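# Flip the reel on the scanner glass label-down

## Task

A reel is resting label side up on the glass of the scanner. Flip it so it ends up lying flat on that glass with its label facing down, then open the gripper and release it.

## Robot and tools

Robot: two arms, left_arm and right_arm, each ending in a two-finger gripper. All positions live in one shared scene frame: the origin sits on the table surface midway between the arms, +x runs out across the table, +z is up, and left_arm is mounted on the +y side (the names do not match left/right in the images). On each gripper the fingers extend along its own +z axis and close along its own y axis. The reported end_effector_position is the spot between the finger pads, roughly 1 cm short of the tips. Orientation is a quaternion written w first (qw, qx, qy, qz).

A row is always 16 plain numbers: x, y, z, qw, qx, qy, qz, opening for left_arm, followed by the same eight for right_arm, even when only one arm should move. x, y, z are an absolute target position in metres and the quaternion an absolute target orientation, both in the scene frame, so a row is a pose, not an offset. Opening runs from -1 (closed) to +1 (fully open, 0.094 m).

execute_actions(actions): actions is a list of actions; each action is a list of up to 15 rows, one row per 1/30 s control step, and 15 steps make one action (0.5 s). If fewer rows are given, the last row is repeated to fill the action. An empty list moves nothing and just returns state and images. A target more than 0.6 m from where that gripper starts the action, measured along any of the gripper's current axes, gets the action refused for both arms; if the first action is malformed or fails that test against the latest reported state, the whole call does nothing. Each step, the commanded pose is clamped to within 70 mm and 16 degrees of the measured pose, so far targets take several actions, and after an action an arm only continues to its last clamped pose; resend the rest.

move(target, speed, blocking): target is one 16-number row as above (absolute poses for both arms). The grippers travel in straight lines, all finishing together, over 0.5 to 10 s (cut off at 10 s if longer); rotation takes the shorter way. speed is the path top speed in m/s, 0.002 to 0.5, default 0.25, with rotation capped at double that in rad/s. Openings are applied at the start. Paths ignore obstacles and the other arm, grippers trail and may overshoot the speed, and faster contact or aiming deeper past a surface presses harder. blocking=false returns after 0.5 s while motion continues; then use wait(0) to check, or stop, before sending more actions or moves. The result adds a move: line giving the ending (done, off_target, moving, held, fault) and any limits (paced = pose clipped; held = some steps blocked, after which the arm may surge), plus each gripper's distance from its target. If only one arm is named, the other finished fine.

wait(seconds): 0 to 10; the scene runs with each arm keeping its last command, and a running move continues. stop(): brakes a running move (needs room; fingers keep moving). zoom_image(camera, region): camera is cam_high, cam_low, cam_left_wrist or cam_right_wrist; region is [x0, y0, x1, y1] in image pixels from the top-left, at most 504 by 504. finished_scene(scene): give the number of the current scene once the reel stays label down and released; this is final.

Reading results: the state line shows each gripper's position and quaternion (printed position may be a bit off, more at long reach). Hand target lines show what the controller is currently driving toward. grip_measured is the actual finger opening on the command scale; the final Joint positions value is the opening in metres. Readings can be off by about 1 mm per gripper. Joint torques are total drive outputs, nonzero even in free air, with per-arm offsets and noise. A pose unreachable line means the clearance check altered or blocked that arm's command. FAULT lines mark an arm stop; MOTOR HOT warns from 85 °C, and at 100 °C an OVER-TEMPERATURE FAULT drops that arm, so do not hold loads longer than needed.

Cameras: four 504x504 images per result, in the order cam_high, cam_low, cam_left_wrist, cam_right_wrist, with pinhole (fixed) or fisheye (wrist) calibrations that may be slightly off.

Practical points: arms usually stop a centimetre or more from the command, mostly low. To grip, command about 0.03 below grip_measured for a firm hold, closer for a lighter one. To keep an arm still, resend its exact last reported pose and desired opening every call, and repeat the same quaternion in every row to hold orientation. Joint limits (rad): waist -2.880..2.880, shoulder 0..3.142, elbow 0..3.019, wrist pitch -1.693..1.571, wrist yaw -1.571..1.571, wrist roll -2.094..2.094. Occasional outside tugs or pushes may happen. Never let anything leave the table, avoid the arms colliding or pressing each other, and avoid drops, slips, slams and forceful shoving.

Each tool is called after "Request:" by a JSON object that holds its "name" and its "arguments", one argument or row to a line.

## Session

Request:
{"name": "execute_actions", "arguments": {
  "actions": []
}}

Scene clock: 0.00 s.
left_arm: end_effector_position=(+0.1163, +0.5768, +0.1998) grip_measured=+1.000 end_effector_quat_wxyz=(-0.019, +0.795, -0.599, -0.097) | right_arm: end_effector_position=(+0.7001, -0.7964, +0.3589) grip_measured=+1.000 end_effector_quat_wxyz=(+0.369, +0.186, +0.910, -0.023)
Joint positions: left_arm=[ 1.075  1.138  0.978 -1.328 -0.18  -0.686  0.094] | right_arm=[-0.459  2.127  2.455 -1.17  -0.229 -0.11   0.094]
Joint velocities: left_arm=[ 0.005  0.015 -0.007  0.017 -0.037 -0.022  0.   ] | right_arm=[-0.015 -0.015 -0.002  0.002 -0.022  0.037  0.   ]
Joint torques (N m, as the arm reports them, + toward a larger angle): no reading
Hand target (left_arm): +0.119, +0.583, +0.207; -0.027, +0.795, -0.598, -0.099
Hand target (right_arm): +0.701, -0.797, +0.380; +0.387, +0.182, +0.903, -0.031

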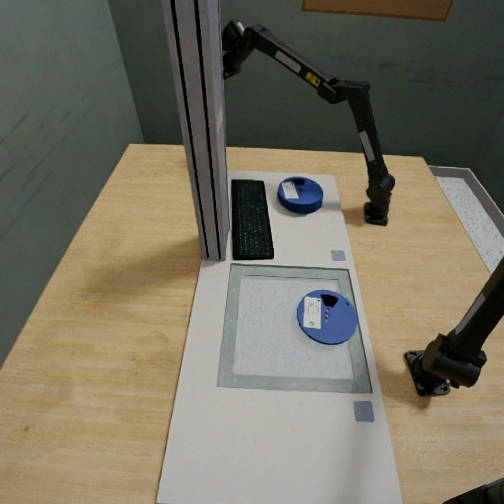

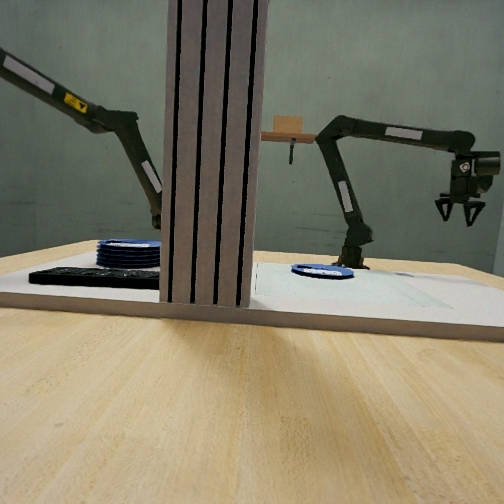

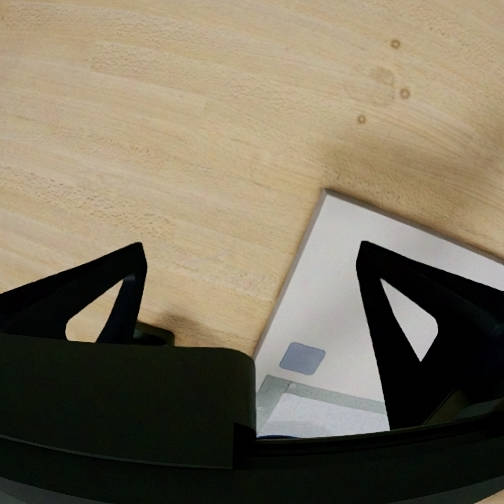

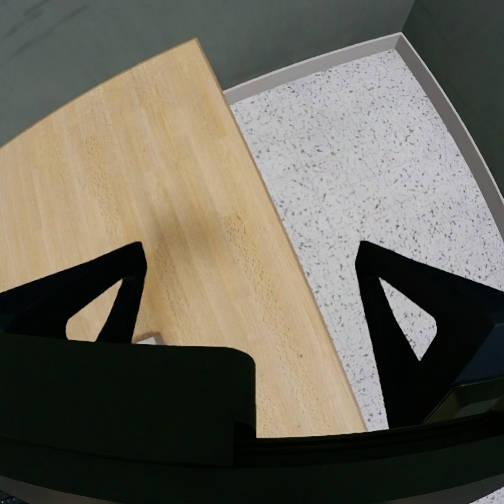

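Request:
{"name": "zoom_image", "arguments": {
  "camera": "cam_high",
  "region": [200, 240, 420, 430]
}}

Request:
{"name": "zoom_image", "arguments": {
  "camera": "cam_low",
  "region": [260, 230, 400, 310]
}}

Request:
{"name": "zoom_image", "arguments": {
  "camera": "cam_high",
  "region": [285, 280, 370, 355]
}}

Region (200, 240, 420, 430) of cam_high's 504x504 image, scaled by 2.291, with more detail than that image has; it fills the top 435 rows of this view, and the rest is white.

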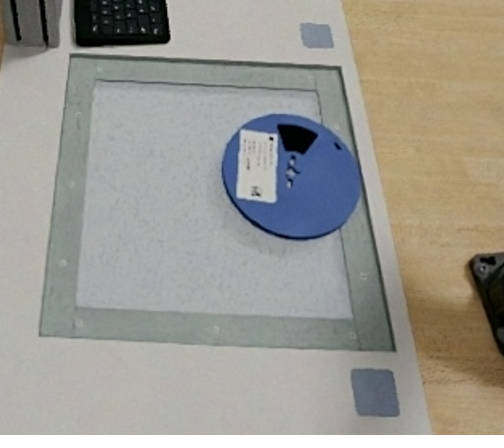

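Region (260, 230, 400, 310) of cam_low's 504x504 image, scaled by 3.600, with more detail than that image has; it fills the top 288 rows of this view, and the rest is white.

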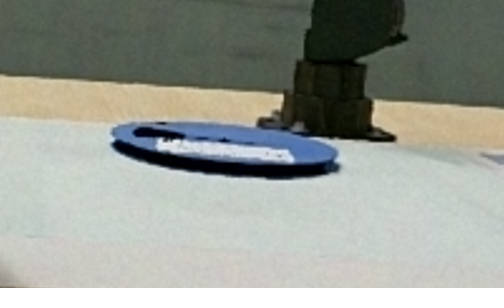

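Region (285, 280, 370, 355) of cam_high's 504x504 image, scaled by 5.929, with more detail than that image has; it fills the top 445 rows of this view, and the rest is white.

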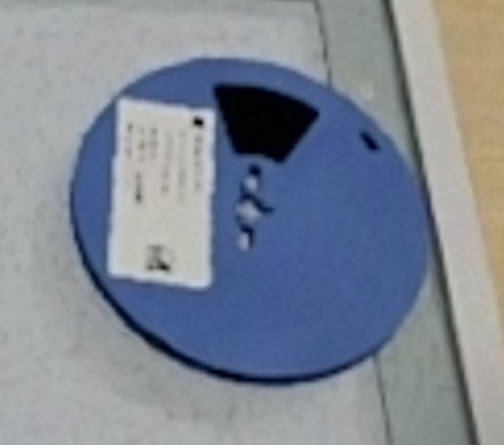

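Request:
{"name": "move", "arguments": {
  "target": [0.40,0.14,0.13,0,0,1,0,1, 0.30,-0.2,0.25,0.255,-0.168,0.951,0.045,0.3],
  "speed": 0.35
}}

Scene clock: 8.00 s.
left_arm: end_effector_position=(+0.3740, +0.1438, +0.1199) grip_measured=+1.000 end_effector_quat_wxyz=(-0.023, -0.010, +1.000, +0.001) | right_arm: end_effector_position=(+0.2980, -0.1987, +0.2465) grip_measured=+0.302 end_effector_quat_wxyz=(+0.252, -0.176, +0.950, +0.046)
Joint positions: left_arm=[-0.413  1.441  1.039 -1.214  0.014 -0.35   0.094] | right_arm=[ 0.77   0.874  0.864 -1.057  0.13   0.228  0.061]
Joint velocities: left_arm=[ 0.015 -0.015 -0.002  0.012 -0.037 -0.066  0.   ] | right_arm=[-0.015 -0.005  0.007 -0.017 -0.007  0.037 -0.   ]
Joint torques (N m, as the arm reports them, + toward a larger angle): left_arm=[ -0.54 -12.47  13.4    0.02   0.04   0.24] | right_arm=[-0.03 -2.92 10.23  0.73  0.28  0.08]
Hand target (left_arm): +0.392, +0.136, +0.131; -0.006, -0.001, +1.000, -0.006
Hand target (right_arm): +0.296, -0.202, +0.250; +0.253, -0.168, +0.952, +0.047
Off the commanded pose (left_arm): 0.028 m, 3 deg.
Off the commanded pose (right_arm): 0.004 m, 1 deg.
move: off_target (left_arm)
camera_calibration (this result's frames):
cam_left_wrist: T_world_to_cam=[[0.0203135, -0.999792, -0.00172719, 0.133421], [-0.7852, -0.0170228, 0.619008, 0.228226], [-0.618909, -0.011218, -0.785383, 0.450877], [0, 0, 0, 1]] pos_world=[0.455545, 0.142336, 0.213068]
cam_right_wrist: T_world_to_cam=[[0.341612, -0.939821, 0.00607406, -0.284627], [-0.934575, -0.339008, 0.107908, 0.193074], [-0.0993547, -0.0425392, -0.994142, 0.389222], [0, 0, 0, 1]] pos_world=[0.316345, -0.185488, 0.367836]

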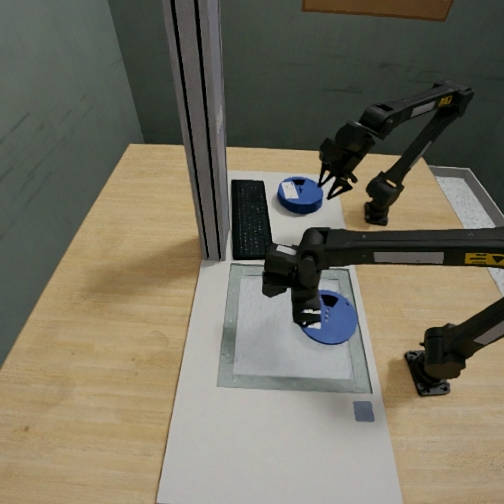

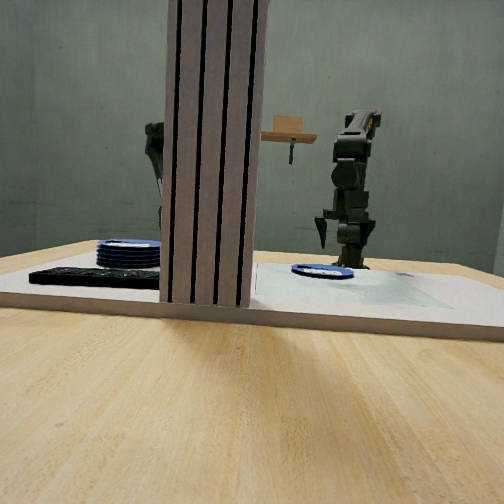

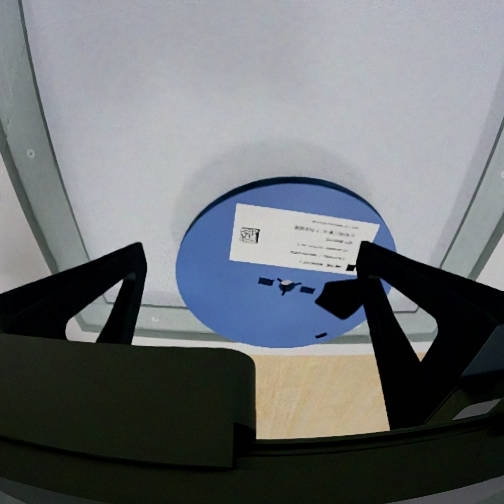

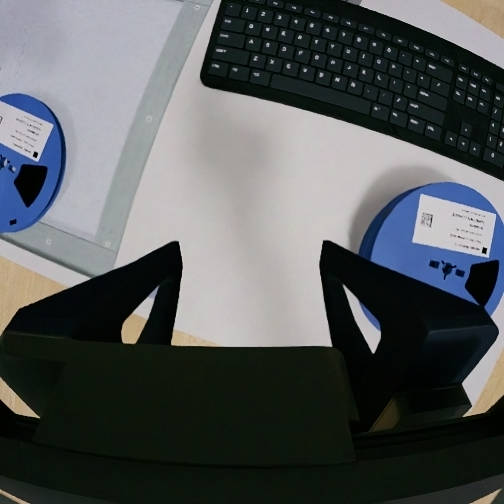

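Request:
{"name": "move", "arguments": {
  "target": [0.41,0.107,0.068,0,0,1,0,1, 0.06,-0.02,0.16,0.191,0.331,0.800,0.462,0.0],
  "speed": 0.25
}}

Scene clock: 12.30 s.
left_arm: end_effector_position=(+0.4015, +0.1143, +0.0714) grip_measured=+1.000 end_effector_quat_wxyz=(-0.003, +0.002, +1.000, -0.000) | right_arm: end_effector_position=(+0.0618, -0.0247, +0.1586) grip_measured=+0.002 end_effector_quat_wxyz=(+0.198, +0.270, +0.812, +0.478)
Joint positions: left_arm=[-0.463  1.566  1.039 -1.049  0.003 -0.376  0.094] | right_arm=[ 1.944  0.941  0.425 -0.215  0.799  2.071  0.047]
Joint velocities: left_arm=[-0.005 -0.015 -0.012 -0.007  0.037  0.007  0.   ] | right_arm=[-0.005 -0.005  0.007 -0.012  0.022  0.022 -0.   ]
Joint torques (N m, as the arm reports them, + toward a larger angle): left_arm=[ -1.11 -13.35  10.62   0.35  -0.21  -0.05] | right_arm=[ 0.42 -0.88  9.07  2.68  0.59 -0.02]
Hand target (left_arm): +0.409, +0.107, +0.068; -0.000, +0.000, +1.000, -0.000
Hand target (right_arm): +0.059, -0.021, +0.159; +0.192, +0.274, +0.809, +0.484
Off the commanded pose (left_arm): 0.012 m, 0 deg.
Off the commanded pose (right_arm): 0.005 m, 7 deg.
joint sent to its limit (right arm) — the command would take joint 6 (wrist roll) past its upper limit, so that joint was sent only as far as its limit.
move: off_target (left_arm, right_arm)
camera_calibration (this result's frames):
cam_left_wrist: T_world_to_cam=[[-0.00474849, -0.999987, 0.00157614, 0.11314], [-0.809817, 0.00477013, 0.586663, 0.288997], [-0.586663, 0.00150938, -0.80983, 0.416893], [0, 0, 0, 1]] pos_world=[0.479147, 0.111131, 0.167891]
cam_right_wrist: T_world_to_cam=[[-0.266947, -0.398303, -0.87755, 0.151235], [-0.963621, 0.1228, 0.237393, 0.0334722], [0.0132086, 0.908997, -0.416594, 0.210743], [0, 0, 0, 1]] pos_world=[0.0698426, -0.135438, 0.212565]

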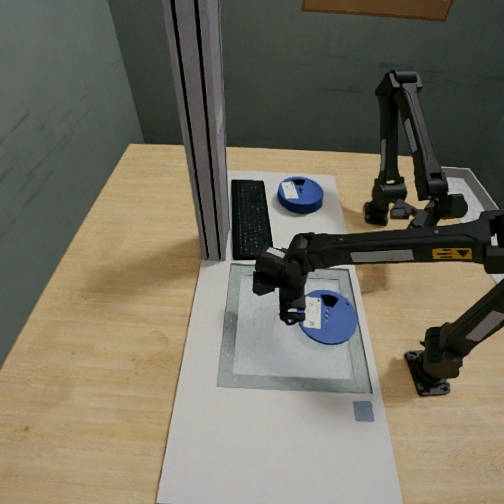

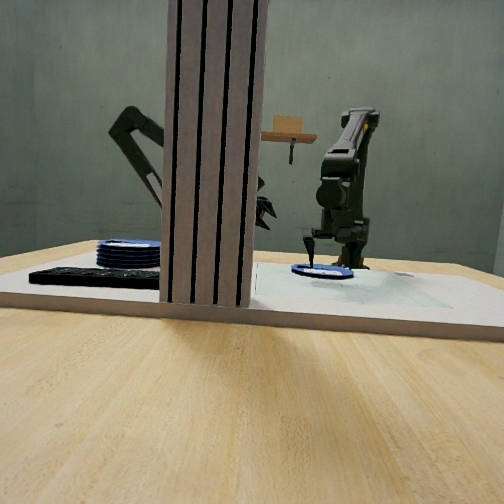

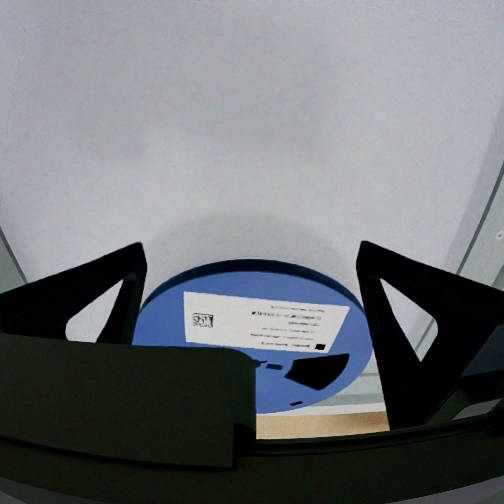

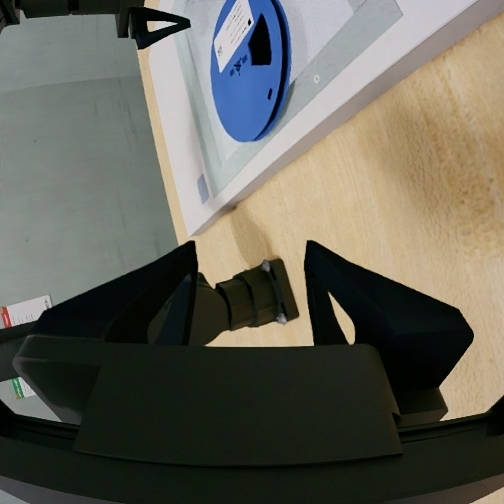

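Request:
{"name": "move", "arguments": {
  "target": [0.395,0.109,0.046,0,0,1,0,1, 0.06,0.0,0.09,0.191,0.331,0.800,0.462,0.0],
  "speed": 0.08
}}

Request:
{"name": "zoom_image", "arguments": {
  "camera": "cam_low",
  "region": [250, 210, 400, 310]
}}

Scene clock: 13.93 s.
left_arm: end_effector_position=(+0.4013, +0.1108, +0.0599) grip_measured=+1.000 end_effector_quat_wxyz=(+0.012, +0.003, +1.000, -0.006) | right_arm: end_effector_position=(+0.0577, -0.0019, +0.0893) grip_measured=+0.002 end_effector_quat_wxyz=(+0.193, +0.273, +0.812, +0.479)
Joint positions: left_arm=[-0.471  1.566  1.003 -0.98   0.002 -0.384  0.094] | right_arm=[1.936 1.236 0.367 0.146 0.787 2.072 0.047]
Joint velocities: left_arm=[-0.005 -0.005 -0.027  0.002 -0.066  0.022  0.   ] | right_arm=[-0.015 -0.005  0.002  0.012  0.037  0.022 -0.   ]
Joint torques (N m, as the arm reports them, + toward a larger angle): left_arm=[ -1.05 -13.36   7.65   0.42  -0.21  -0.04] | right_arm=[-0.51 -2.25  7.    2.55  0.5   0.01]
Hand target (left_arm): +0.395, +0.109, +0.047; +0.000, +0.000, +1.000, +0.000
Hand target (right_arm): +0.060, +0.001, +0.089; +0.190, +0.282, +0.806, +0.484
Off the commanded pose (left_arm): 0.015 m, 2 deg.
Off the commanded pose (right_arm): 0.003 m, 7 deg.
joint sent to its limit (right arm) — the command would take joint 6 (wrist roll) past its upper limit, so that joint was sent only as far as its limit.
move: off_target (left_arm, right_arm)
camera_calibration (this result's frames):
cam_left_wrist: T_world_to_cam=[[-0.00535035, -0.999898, 0.0132318, 0.109143], [-0.827608, 0.0118546, 0.561182, 0.303465], [-0.561282, -0.00794818, -0.827587, 0.399381], [0, 0, 0, 1]] pos_world=[0.475899, 0.108708, 0.158779]
cam_right_wrist: T_world_to_cam=[[-0.275393, -0.393303, -0.877195, 0.098847], [-0.961298, 0.120243, 0.247885, 0.0421118], [0.00798276, 0.911512, -0.411195, 0.161008], [0, 0, 0, 1]] pos_world=[0.0664185, -0.112948, 0.142475]

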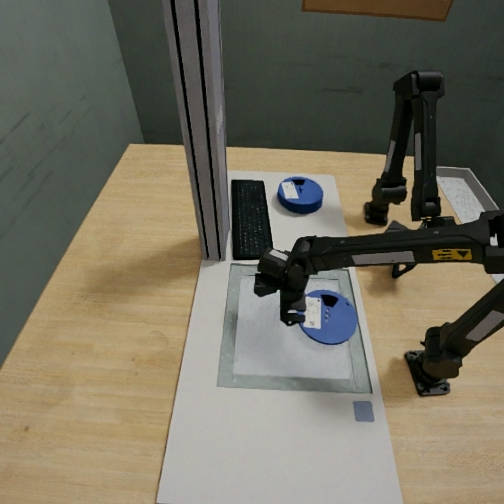

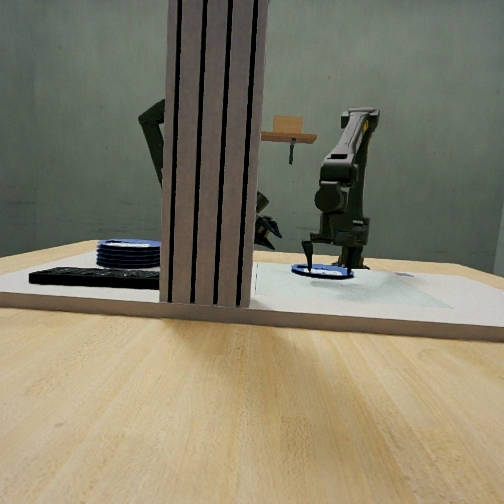

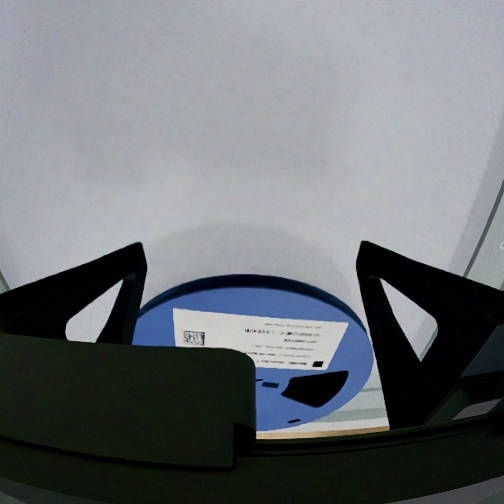

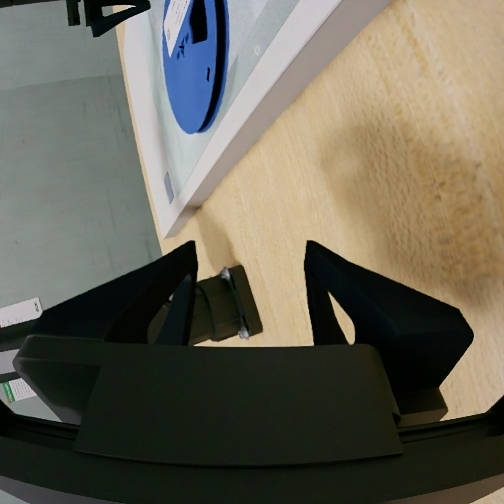

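Region (250, 210, 400, 310) of cam_low's 504x504 image, scaled by 3.360, with more detail than that image has.

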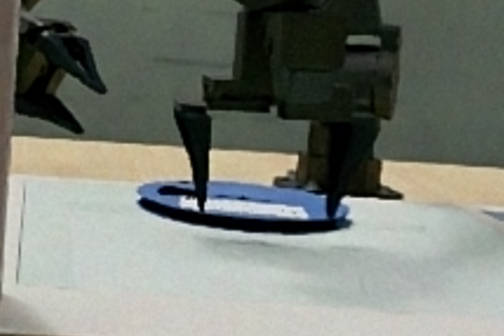

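Request:
{"name": "move", "arguments": {
  "target": [0.385,0.112,0.037,0,0,1,0,1, 0.06,0.0,0.09,0.191,0.331,0.800,0.462,0.0],
  "speed": 0.04
}}

Request:
{"name": "zoom_image", "arguments": {
  "camera": "cam_low",
  "region": [250, 210, 400, 310]
}}

Scene clock: 16.13 s.
left_arm: end_effector_position=(+0.3910, +0.1143, +0.0470) grip_measured=+1.000 end_effector_quat_wxyz=(+0.008, +0.002, +1.000, -0.004) | right_arm: end_effector_position=(+0.0576, -0.0017, +0.0895) grip_measured=+0.002 end_effector_quat_wxyz=(+0.192, +0.273, +0.812, +0.479)
Joint positions: left_arm=[-0.473  1.566  0.963 -0.949  0.002 -0.387  0.094] | right_arm=[1.936 1.236 0.367 0.147 0.787 2.072 0.047]
Joint velocities: left_arm=[-0.015  0.005  0.007  0.017 -0.007  0.007  0.   ] | right_arm=[-0.005  0.005  0.002 -0.017  0.007 -0.051 -0.   ]
Joint torques (N m, as the arm reports them, + toward a larger angle): left_arm=[ -1.17 -13.77   7.4    0.38  -0.19  -0.05] | right_arm=[-0.59 -3.47  6.88  2.39  0.5   0.  ]
Hand target (left_arm): +0.385, +0.112, +0.037; -0.000, -0.000, +1.000, +0.000
Hand target (right_arm): +0.061, +0.000, +0.090; +0.190, +0.283, +0.806, +0.484
Off the commanded pose (left_arm): 0.012 m, 1 deg.
Off the commanded pose (right_arm): 0.003 m, 7 deg.
joint sent to its limit (right arm) — the command would take joint 6 (wrist roll) past its upper limit, so that joint was sent only as far as its limit.
move: off_target (left_arm, right_arm)
camera_calibration (this result's frames):
cam_left_wrist: T_world_to_cam=[[-0.00334231, -0.999947, 0.00972139, 0.112179], [-0.822622, 0.00827679, 0.568528, 0.300297], [-0.568579, -0.00609683, -0.822606, 0.385335], [0, 0, 0, 1]] pos_world=[0.4665, 0.112037, 0.145161]
cam_right_wrist: T_world_to_cam=[[-0.275689, -0.391997, -0.877687, 0.0991698], [-0.961215, 0.119874, 0.248388, 0.0419409], [0.00784423, 0.912123, -0.409841, 0.160812], [0, 0, 0, 1]] pos_world=[0.0663928, -0.112834, 0.14253]

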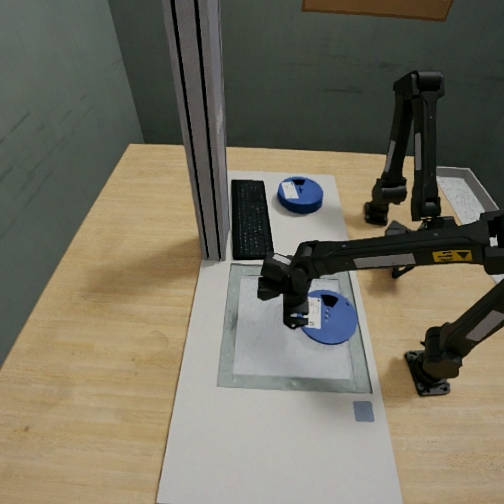

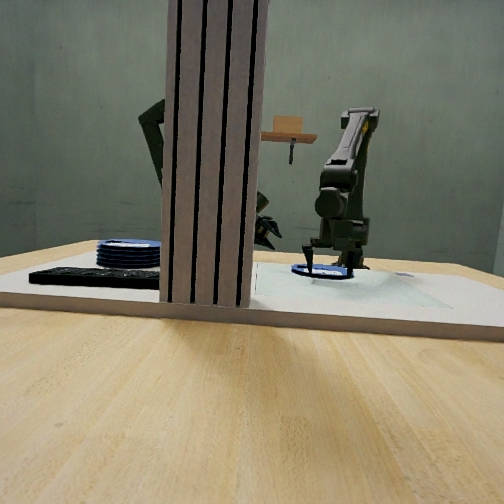

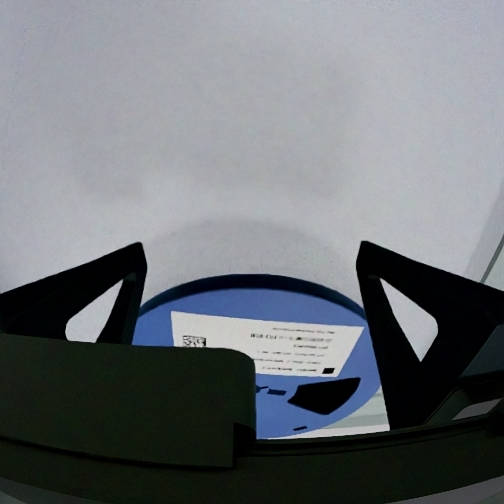

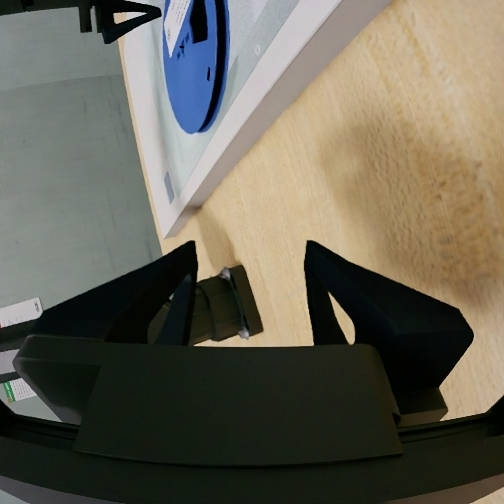

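Region (250, 210, 400, 310) of cam_low's 504x504 image, scaled by 3.360, with more detail than that image has.

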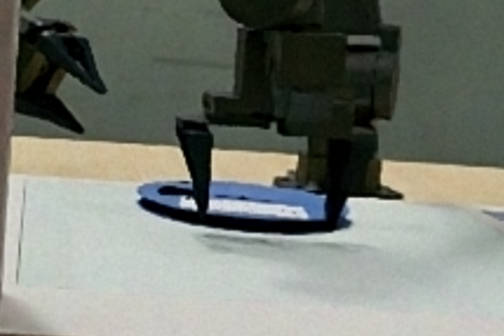

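Request:
{"name": "move", "arguments": {
  "target": [0.335,0.114,0.038,0,0,1,0,1, 0.06,0.0,0.09,0.191,0.331,0.800,0.462,0.0],
  "speed": 0.05
}}

Request:
{"name": "zoom_image", "arguments": {
  "camera": "cam_low",
  "region": [250, 210, 400, 310]
}}

Scene clock: 17.97 s.
left_arm: end_effector_position=(+0.3408, +0.1160, +0.0401) grip_measured=+1.000 end_effector_quat_wxyz=(-0.000, +0.003, +1.000, -0.001) | right_arm: end_effector_position=(+0.0577, -0.0017, +0.0895) grip_measured=+0.002 end_effector_quat_wxyz=(+0.192, +0.273, +0.812, +0.479)
Joint positions: left_arm=[-0.522  1.477  0.837 -0.931  0.002 -0.433  0.094] | right_arm=[1.936 1.236 0.367 0.147 0.788 2.072 0.047]
Joint velocities: left_arm=[-0.005  0.015 -0.007  0.007 -0.066 -0.022  0.   ] | right_arm=[ 0.005 -0.024  0.002 -0.007  0.037 -0.022  0.001]
Joint torques (N m, as the arm reports them, + toward a larger angle): left_arm=[ -1.07 -13.64   7.01   0.24  -0.14  -0.03] | right_arm=[-0.4  -3.4   6.9   2.41  0.5   0.01]
Hand target (left_arm): +0.335, +0.115, +0.038; -0.000, -0.000, +1.000, -0.000
Hand target (right_arm): +0.061, +0.000, +0.090; +0.190, +0.283, +0.806, +0.484
Off the commanded pose (left_arm): 0.006 m, 0 deg.
Off the commanded pose (right_arm): 0.003 m, 7 deg.
joint sent to its limit (right arm) — the command would take joint 6 (wrist roll) past its upper limit, so that joint was sent only as far as its limit.
move: off_target (right_arm)
camera_calibration (this result's frames):
cam_left_wrist: T_world_to_cam=[[-0.00590759, -0.999979, 0.00258734, 0.114954], [-0.813103, 0.00630966, 0.582086, 0.259294], [-0.58209, 0.00133496, -0.813123, 0.354475], [0, 0, 0, 1]] pos_world=[0.417849, 0.112842, 0.137003]
cam_right_wrist: T_world_to_cam=[[-0.275586, -0.391869, -0.877776, 0.0992043], [-0.961241, 0.120135, 0.248158, 0.0420094], [0.00820611, 0.912144, -0.409788, 0.160821], [0, 0, 0, 1]] pos_world=[0.0664008, -0.112863, 0.142557]

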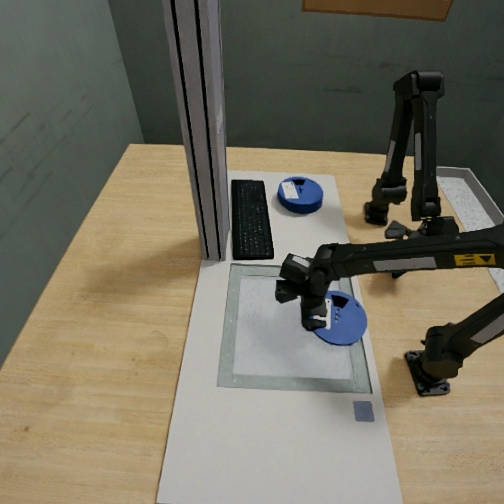

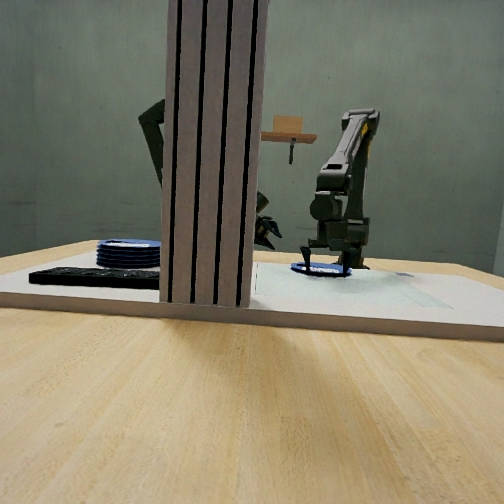

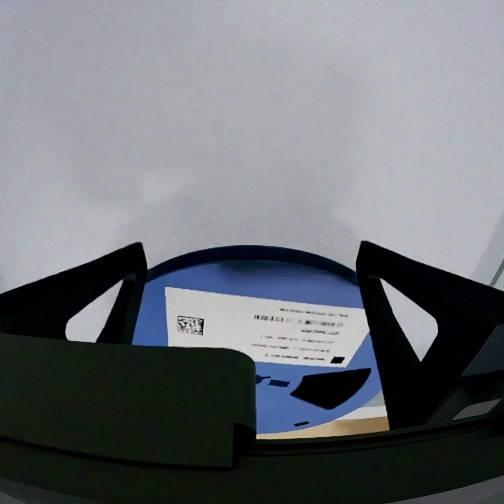

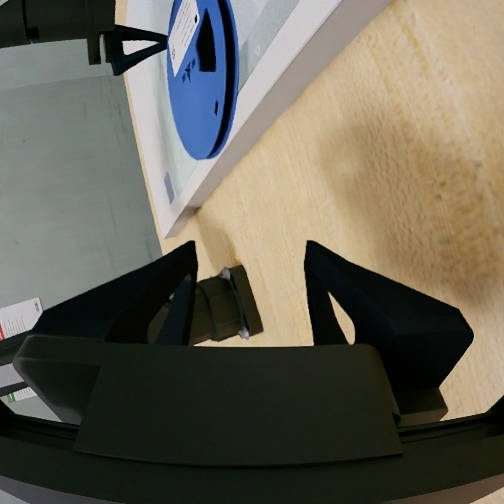

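Region (250, 210, 400, 310) of cam_low's 504x504 image, scaled by 3.360, with more detail than that image has.

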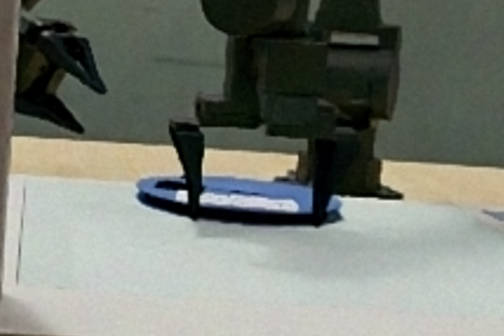

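Request:
{"name": "move", "arguments": {
  "target": [0.272,0.13,0.041,0,0,1,0,1, 0.07,0.0,0.06,0.150,0.260,0.826,0.477,-0.2],
  "speed": 0.05
}}

Request:
{"name": "zoom_image", "arguments": {
  "camera": "cam_high",
  "region": [290, 220, 450, 380]
}}

Scene clock: 20.07 s.
left_arm: end_effector_position=(+0.2795, +0.1303, +0.0429) grip_measured=+1.000 end_effector_quat_wxyz=(+0.004, +0.003, +1.000, -0.003) | right_arm: end_effector_position=(+0.0676, -0.0015, +0.0618) grip_measured=-0.198 end_effector_quat_wxyz=(+0.147, +0.261, +0.826, +0.477)
Joint positions: left_arm=[-0.566  1.306  0.676 -0.931  0.002 -0.477  0.094] | right_arm=[1.849 1.299 0.308 0.324 0.624 2.008 0.038]
Joint velocities: left_arm=[ 0.005 -0.005  0.007 -0.007 -0.022  0.022  0.   ] | right_arm=[ 0.005  0.015  0.027 -0.017  0.037  0.022 -0.001]
Joint torques (N m, as the arm reports them, + toward a larger angle): left_arm=[ -1.08 -10.38   7.23  -0.27  -0.16  -0.06] | right_arm=[-0.46 -2.71  6.02  2.69  0.29 -0.16]
Hand target (left_arm): +0.272, +0.131, +0.041; -0.001, +0.000, +1.000, +0.000
Hand target (right_arm): +0.070, -0.000, +0.060; +0.150, +0.260, +0.826, +0.477
Off the commanded pose (left_arm): 0.008 m, 1 deg.
Off the commanded pose (right_arm): 0.003 m, 0 deg.
move: done
camera_calibration (this result's frames):
cam_left_wrist: T_world_to_cam=[[-0.00594763, -0.999958, 0.00694359, 0.128656], [-0.817945, 0.00885935, 0.575228, 0.209086], [-0.575266, -0.00225823, -0.817964, 0.319869], [0, 0, 0, 1]] pos_world=[0.355795, 0.127521, 0.140476]
cam_right_wrist: T_world_to_cam=[[-0.307636, -0.41078, -0.858266, 0.0786293], [-0.947806, 0.0528431, 0.314439, 0.0532502], [-0.0838119, 0.910202, -0.405596, 0.155105], [0, 0, 0, 1]] pos_world=[0.0876598, -0.111692, 0.113651]

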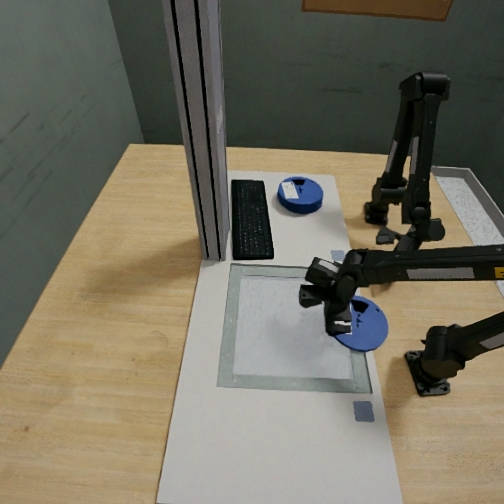

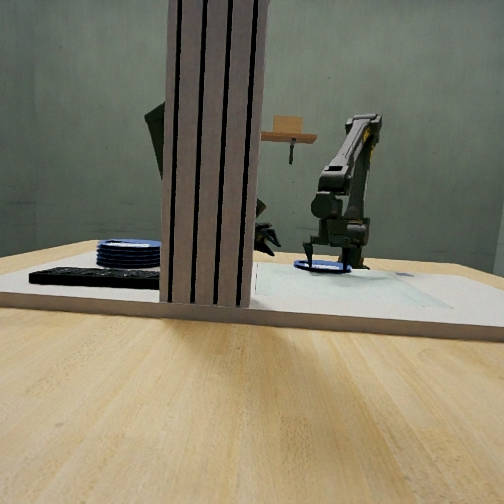

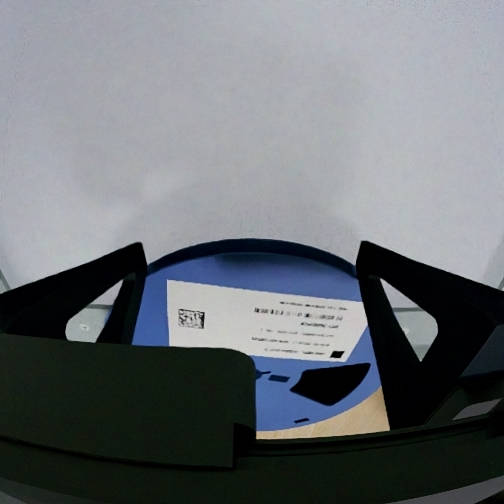

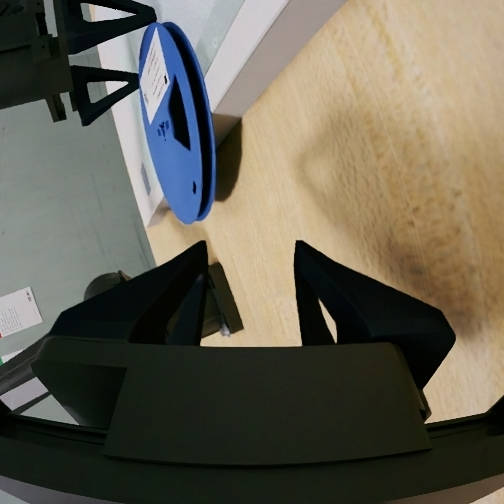

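Region (290, 220, 450, 380) of cam_high's 504x504 image, scaled by 3.150, with more detail than that image has.

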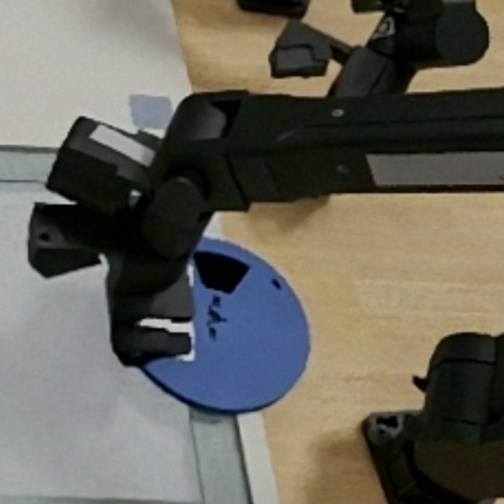

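Request:
{"name": "move", "arguments": {
  "target": [0.33,0.30,0.12,0,0,1,0,1, 0.10,0.04,0.048,0.150,0.260,0.826,0.477,0.0],
  "speed": 0.15
}}

Request:
{"name": "zoom_image", "arguments": {
  "camera": "cam_high",
  "region": [290, 220, 450, 380]
}}

Scene clock: 23.07 s.
left_arm: end_effector_position=(+0.3170, +0.2969, +0.1073) grip_measured=+1.000 end_effector_quat_wxyz=(-0.009, -0.007, +1.000, +0.001) | right_arm: end_effector_position=(+0.0973, +0.0221, +0.0388) grip_measured=-0.002 end_effector_quat_wxyz=(+0.152, +0.259, +0.834, +0.462)
Joint positions: left_arm=[ 0.006  1.231  0.807 -1.165 -0.004  0.075  0.094] | right_arm=[1.73  1.453 0.355 0.443 0.529 1.924 0.047]
Joint velocities: left_arm=[ 0.005 -0.005 -0.012  0.007 -0.007 -0.051  0.   ] | right_arm=[-0.015 -0.005  0.017 -0.012 -0.095  0.066 -0.   ]
Joint torques (N m, as the arm reports them, + toward a larger angle): left_arm=[-0.03 -9.01 13.18 -0.5   0.08  0.25] | right_arm=[-0.48 -4.08  7.96  2.69  0.25 -0.17]
Hand target (left_arm): +0.333, +0.299, +0.120; +0.004, -0.000, +1.000, +0.001
Hand target (right_arm): +0.100, +0.039, +0.048; +0.150, +0.260, +0.826, +0.477
Off the commanded pose (left_arm): 0.018 m, 1 deg.
Off the commanded pose (right_arm): 0.020 m, 2 deg.
move: off_target (left_arm, right_arm)
camera_calibration (this result's frames):
cam_left_wrist: T_world_to_cam=[[0.0131284, -0.999913, -0.00137431, 0.28987], [-0.802601, -0.0113575, 0.596408, 0.200106], [-0.596372, -0.00672685, -0.80268, 0.400809], [0, 0, 0, 1]] pos_world=[0.395831, 0.294814, 0.202775]
cam_right_wrist: T_world_to_cam=[[-0.307761, -0.440002, -0.843612, 0.0778351], [-0.947824, 0.0643006, 0.312242, 0.0872152], [-0.0831423, 0.895691, -0.436834, 0.128243], [0, 0, 0, 1]] pos_world=[0.117282, -0.0862264, 0.0944512]

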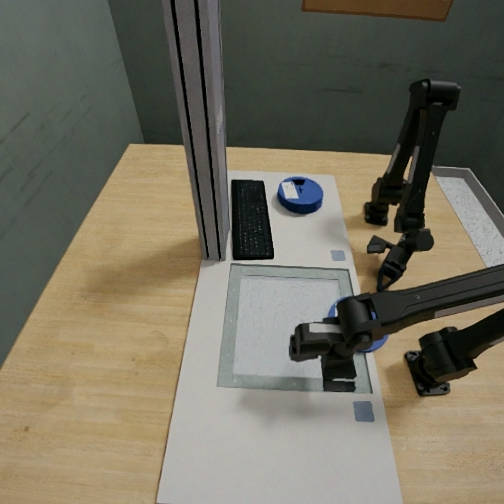

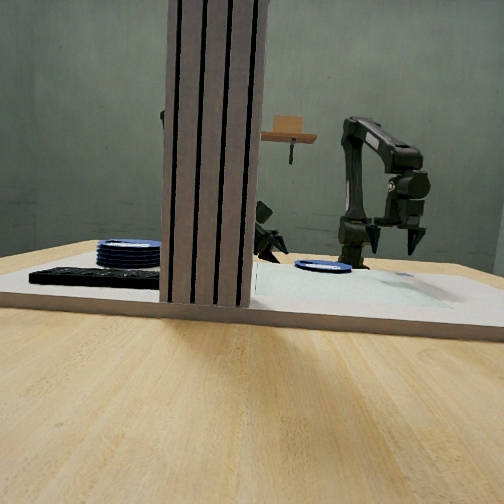

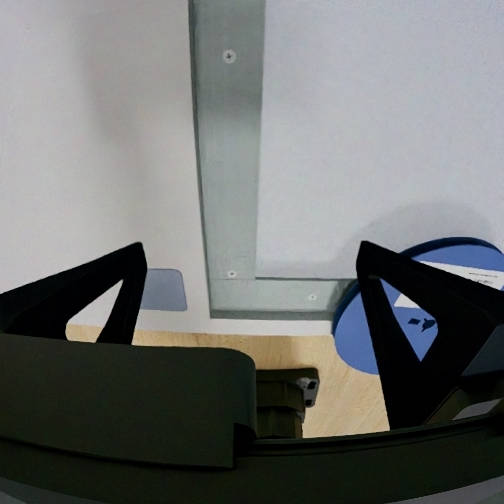

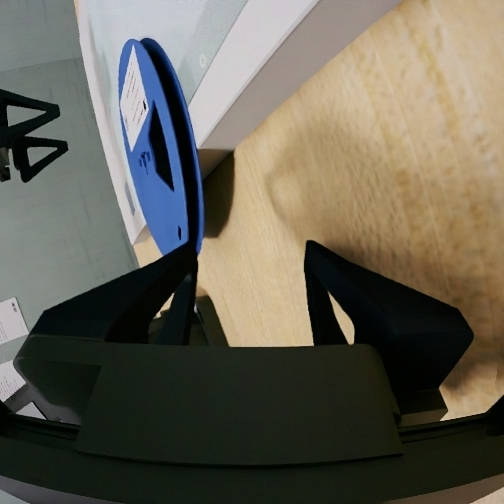

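Region (290, 220, 450, 380) of cam_high's 504x504 image, scaled by 3.150, with more detail than that image has.

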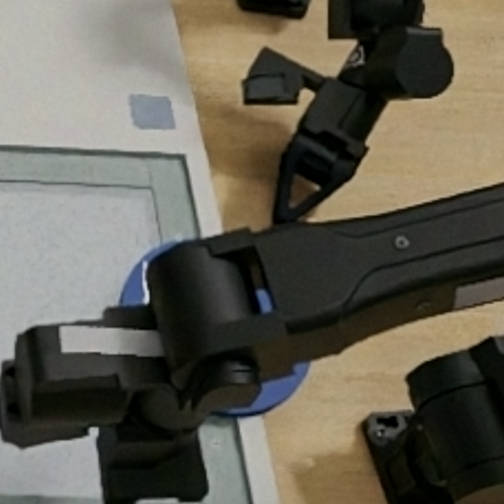

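Request:
{"name": "move", "arguments": {
  "target": [0.25,0.52,0.14,0,0,1,0,1, 0.112,0.075,0.058,0.150,0.260,0.826,0.477,0.0],
  "speed": 0.2
}}

Request:
{"name": "zoom_image", "arguments": {
  "camera": "cam_high",
  "region": [290, 220, 450, 380]
}}

Scene clock: 25.53 s.
left_arm: end_effector_position=(+0.2425, +0.5097, +0.1290) grip_measured=+1.000 end_effector_quat_wxyz=(-0.004, -0.008, +1.000, -0.003) | right_arm: end_effector_position=(+0.1079, +0.0622, +0.0560) grip_measured=-0.002 end_effector_quat_wxyz=(+0.146, +0.261, +0.826, +0.478)
Joint positions: left_arm=[ 0.729  1.276  0.907 -1.212 -0.002  0.795  0.094] | right_arm=[1.694 1.492 0.453 0.434 0.498 1.899 0.047]
Joint velocities: left_arm=[-0.015 -0.005  0.007 -0.002 -0.007 -0.007  0.   ] | right_arm=[-0.024  0.005  0.002 -0.002 -0.007 -0.007  0.001]
Joint torques (N m, as the arm reports them, + toward a larger angle): left_arm=[-0.24 -9.31 13.39 -0.52  0.13  0.24] | right_arm=[-0.58 -4.96  8.53  1.13  0.23 -0.18]
Hand target (left_arm): +0.254, +0.521, +0.140; +0.004, -0.000, +1.000, +0.004
Hand target (right_arm): +0.112, +0.075, +0.058; +0.150, +0.260, +0.826, +0.477
Off the commanded pose (left_arm): 0.017 m, 1 deg.
Off the commanded pose (right_arm): 0.014 m, 0 deg.
move: off_target (left_arm, right_arm)
camera_calibration (this result's frames):
cam_left_wrist: T_world_to_cam=[[0.0162349, -0.999849, 0.00621008, 0.501942], [-0.80827, -0.00946756, 0.588736, 0.131188], [-0.588588, -0.0145775, -0.808302, 0.37813], [0, 0, 0, 1]] pos_world=[0.320449, 0.50862, 0.225291]
cam_right_wrist: T_world_to_cam=[[-0.307379, -0.408065, -0.859652, 0.112105], [-0.947832, 0.0511174, 0.314644, 0.089985], [-0.0844521, 0.911521, -0.40249, 0.0979732], [0, 0, 0, 1]] pos_world=[0.128023, -0.0481582, 0.107491]

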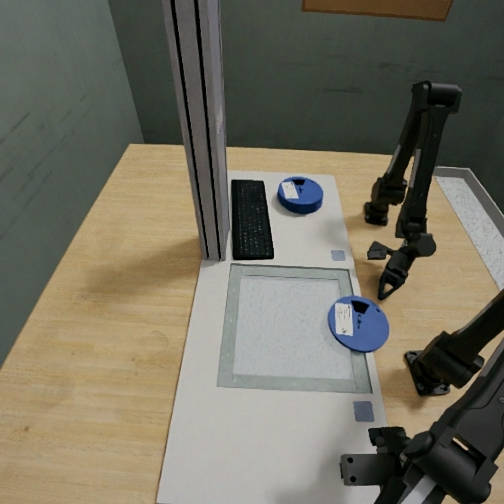

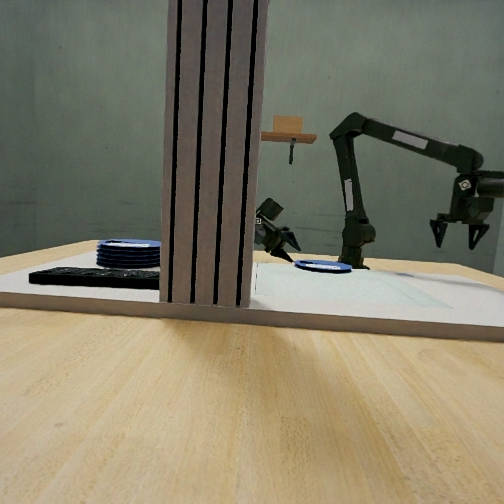

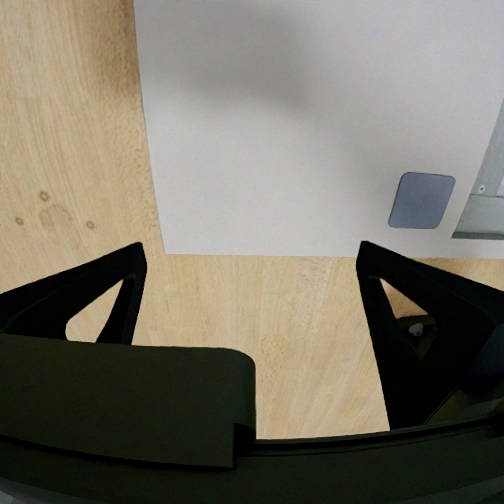

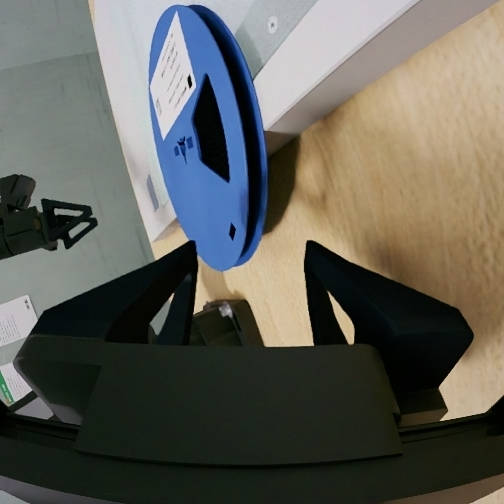

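Region (290, 220, 450, 380) of cam_high's 504x504 image, scaled by 3.150, with more detail than that image has.

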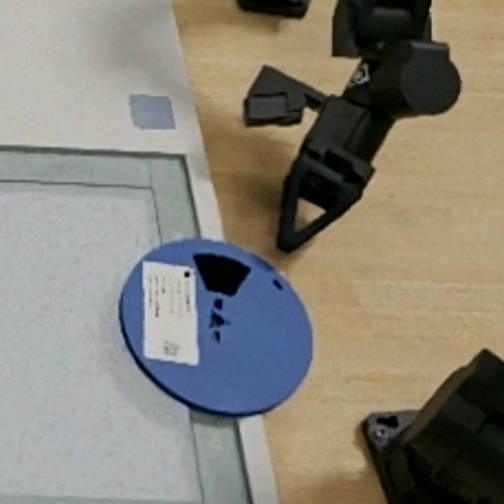

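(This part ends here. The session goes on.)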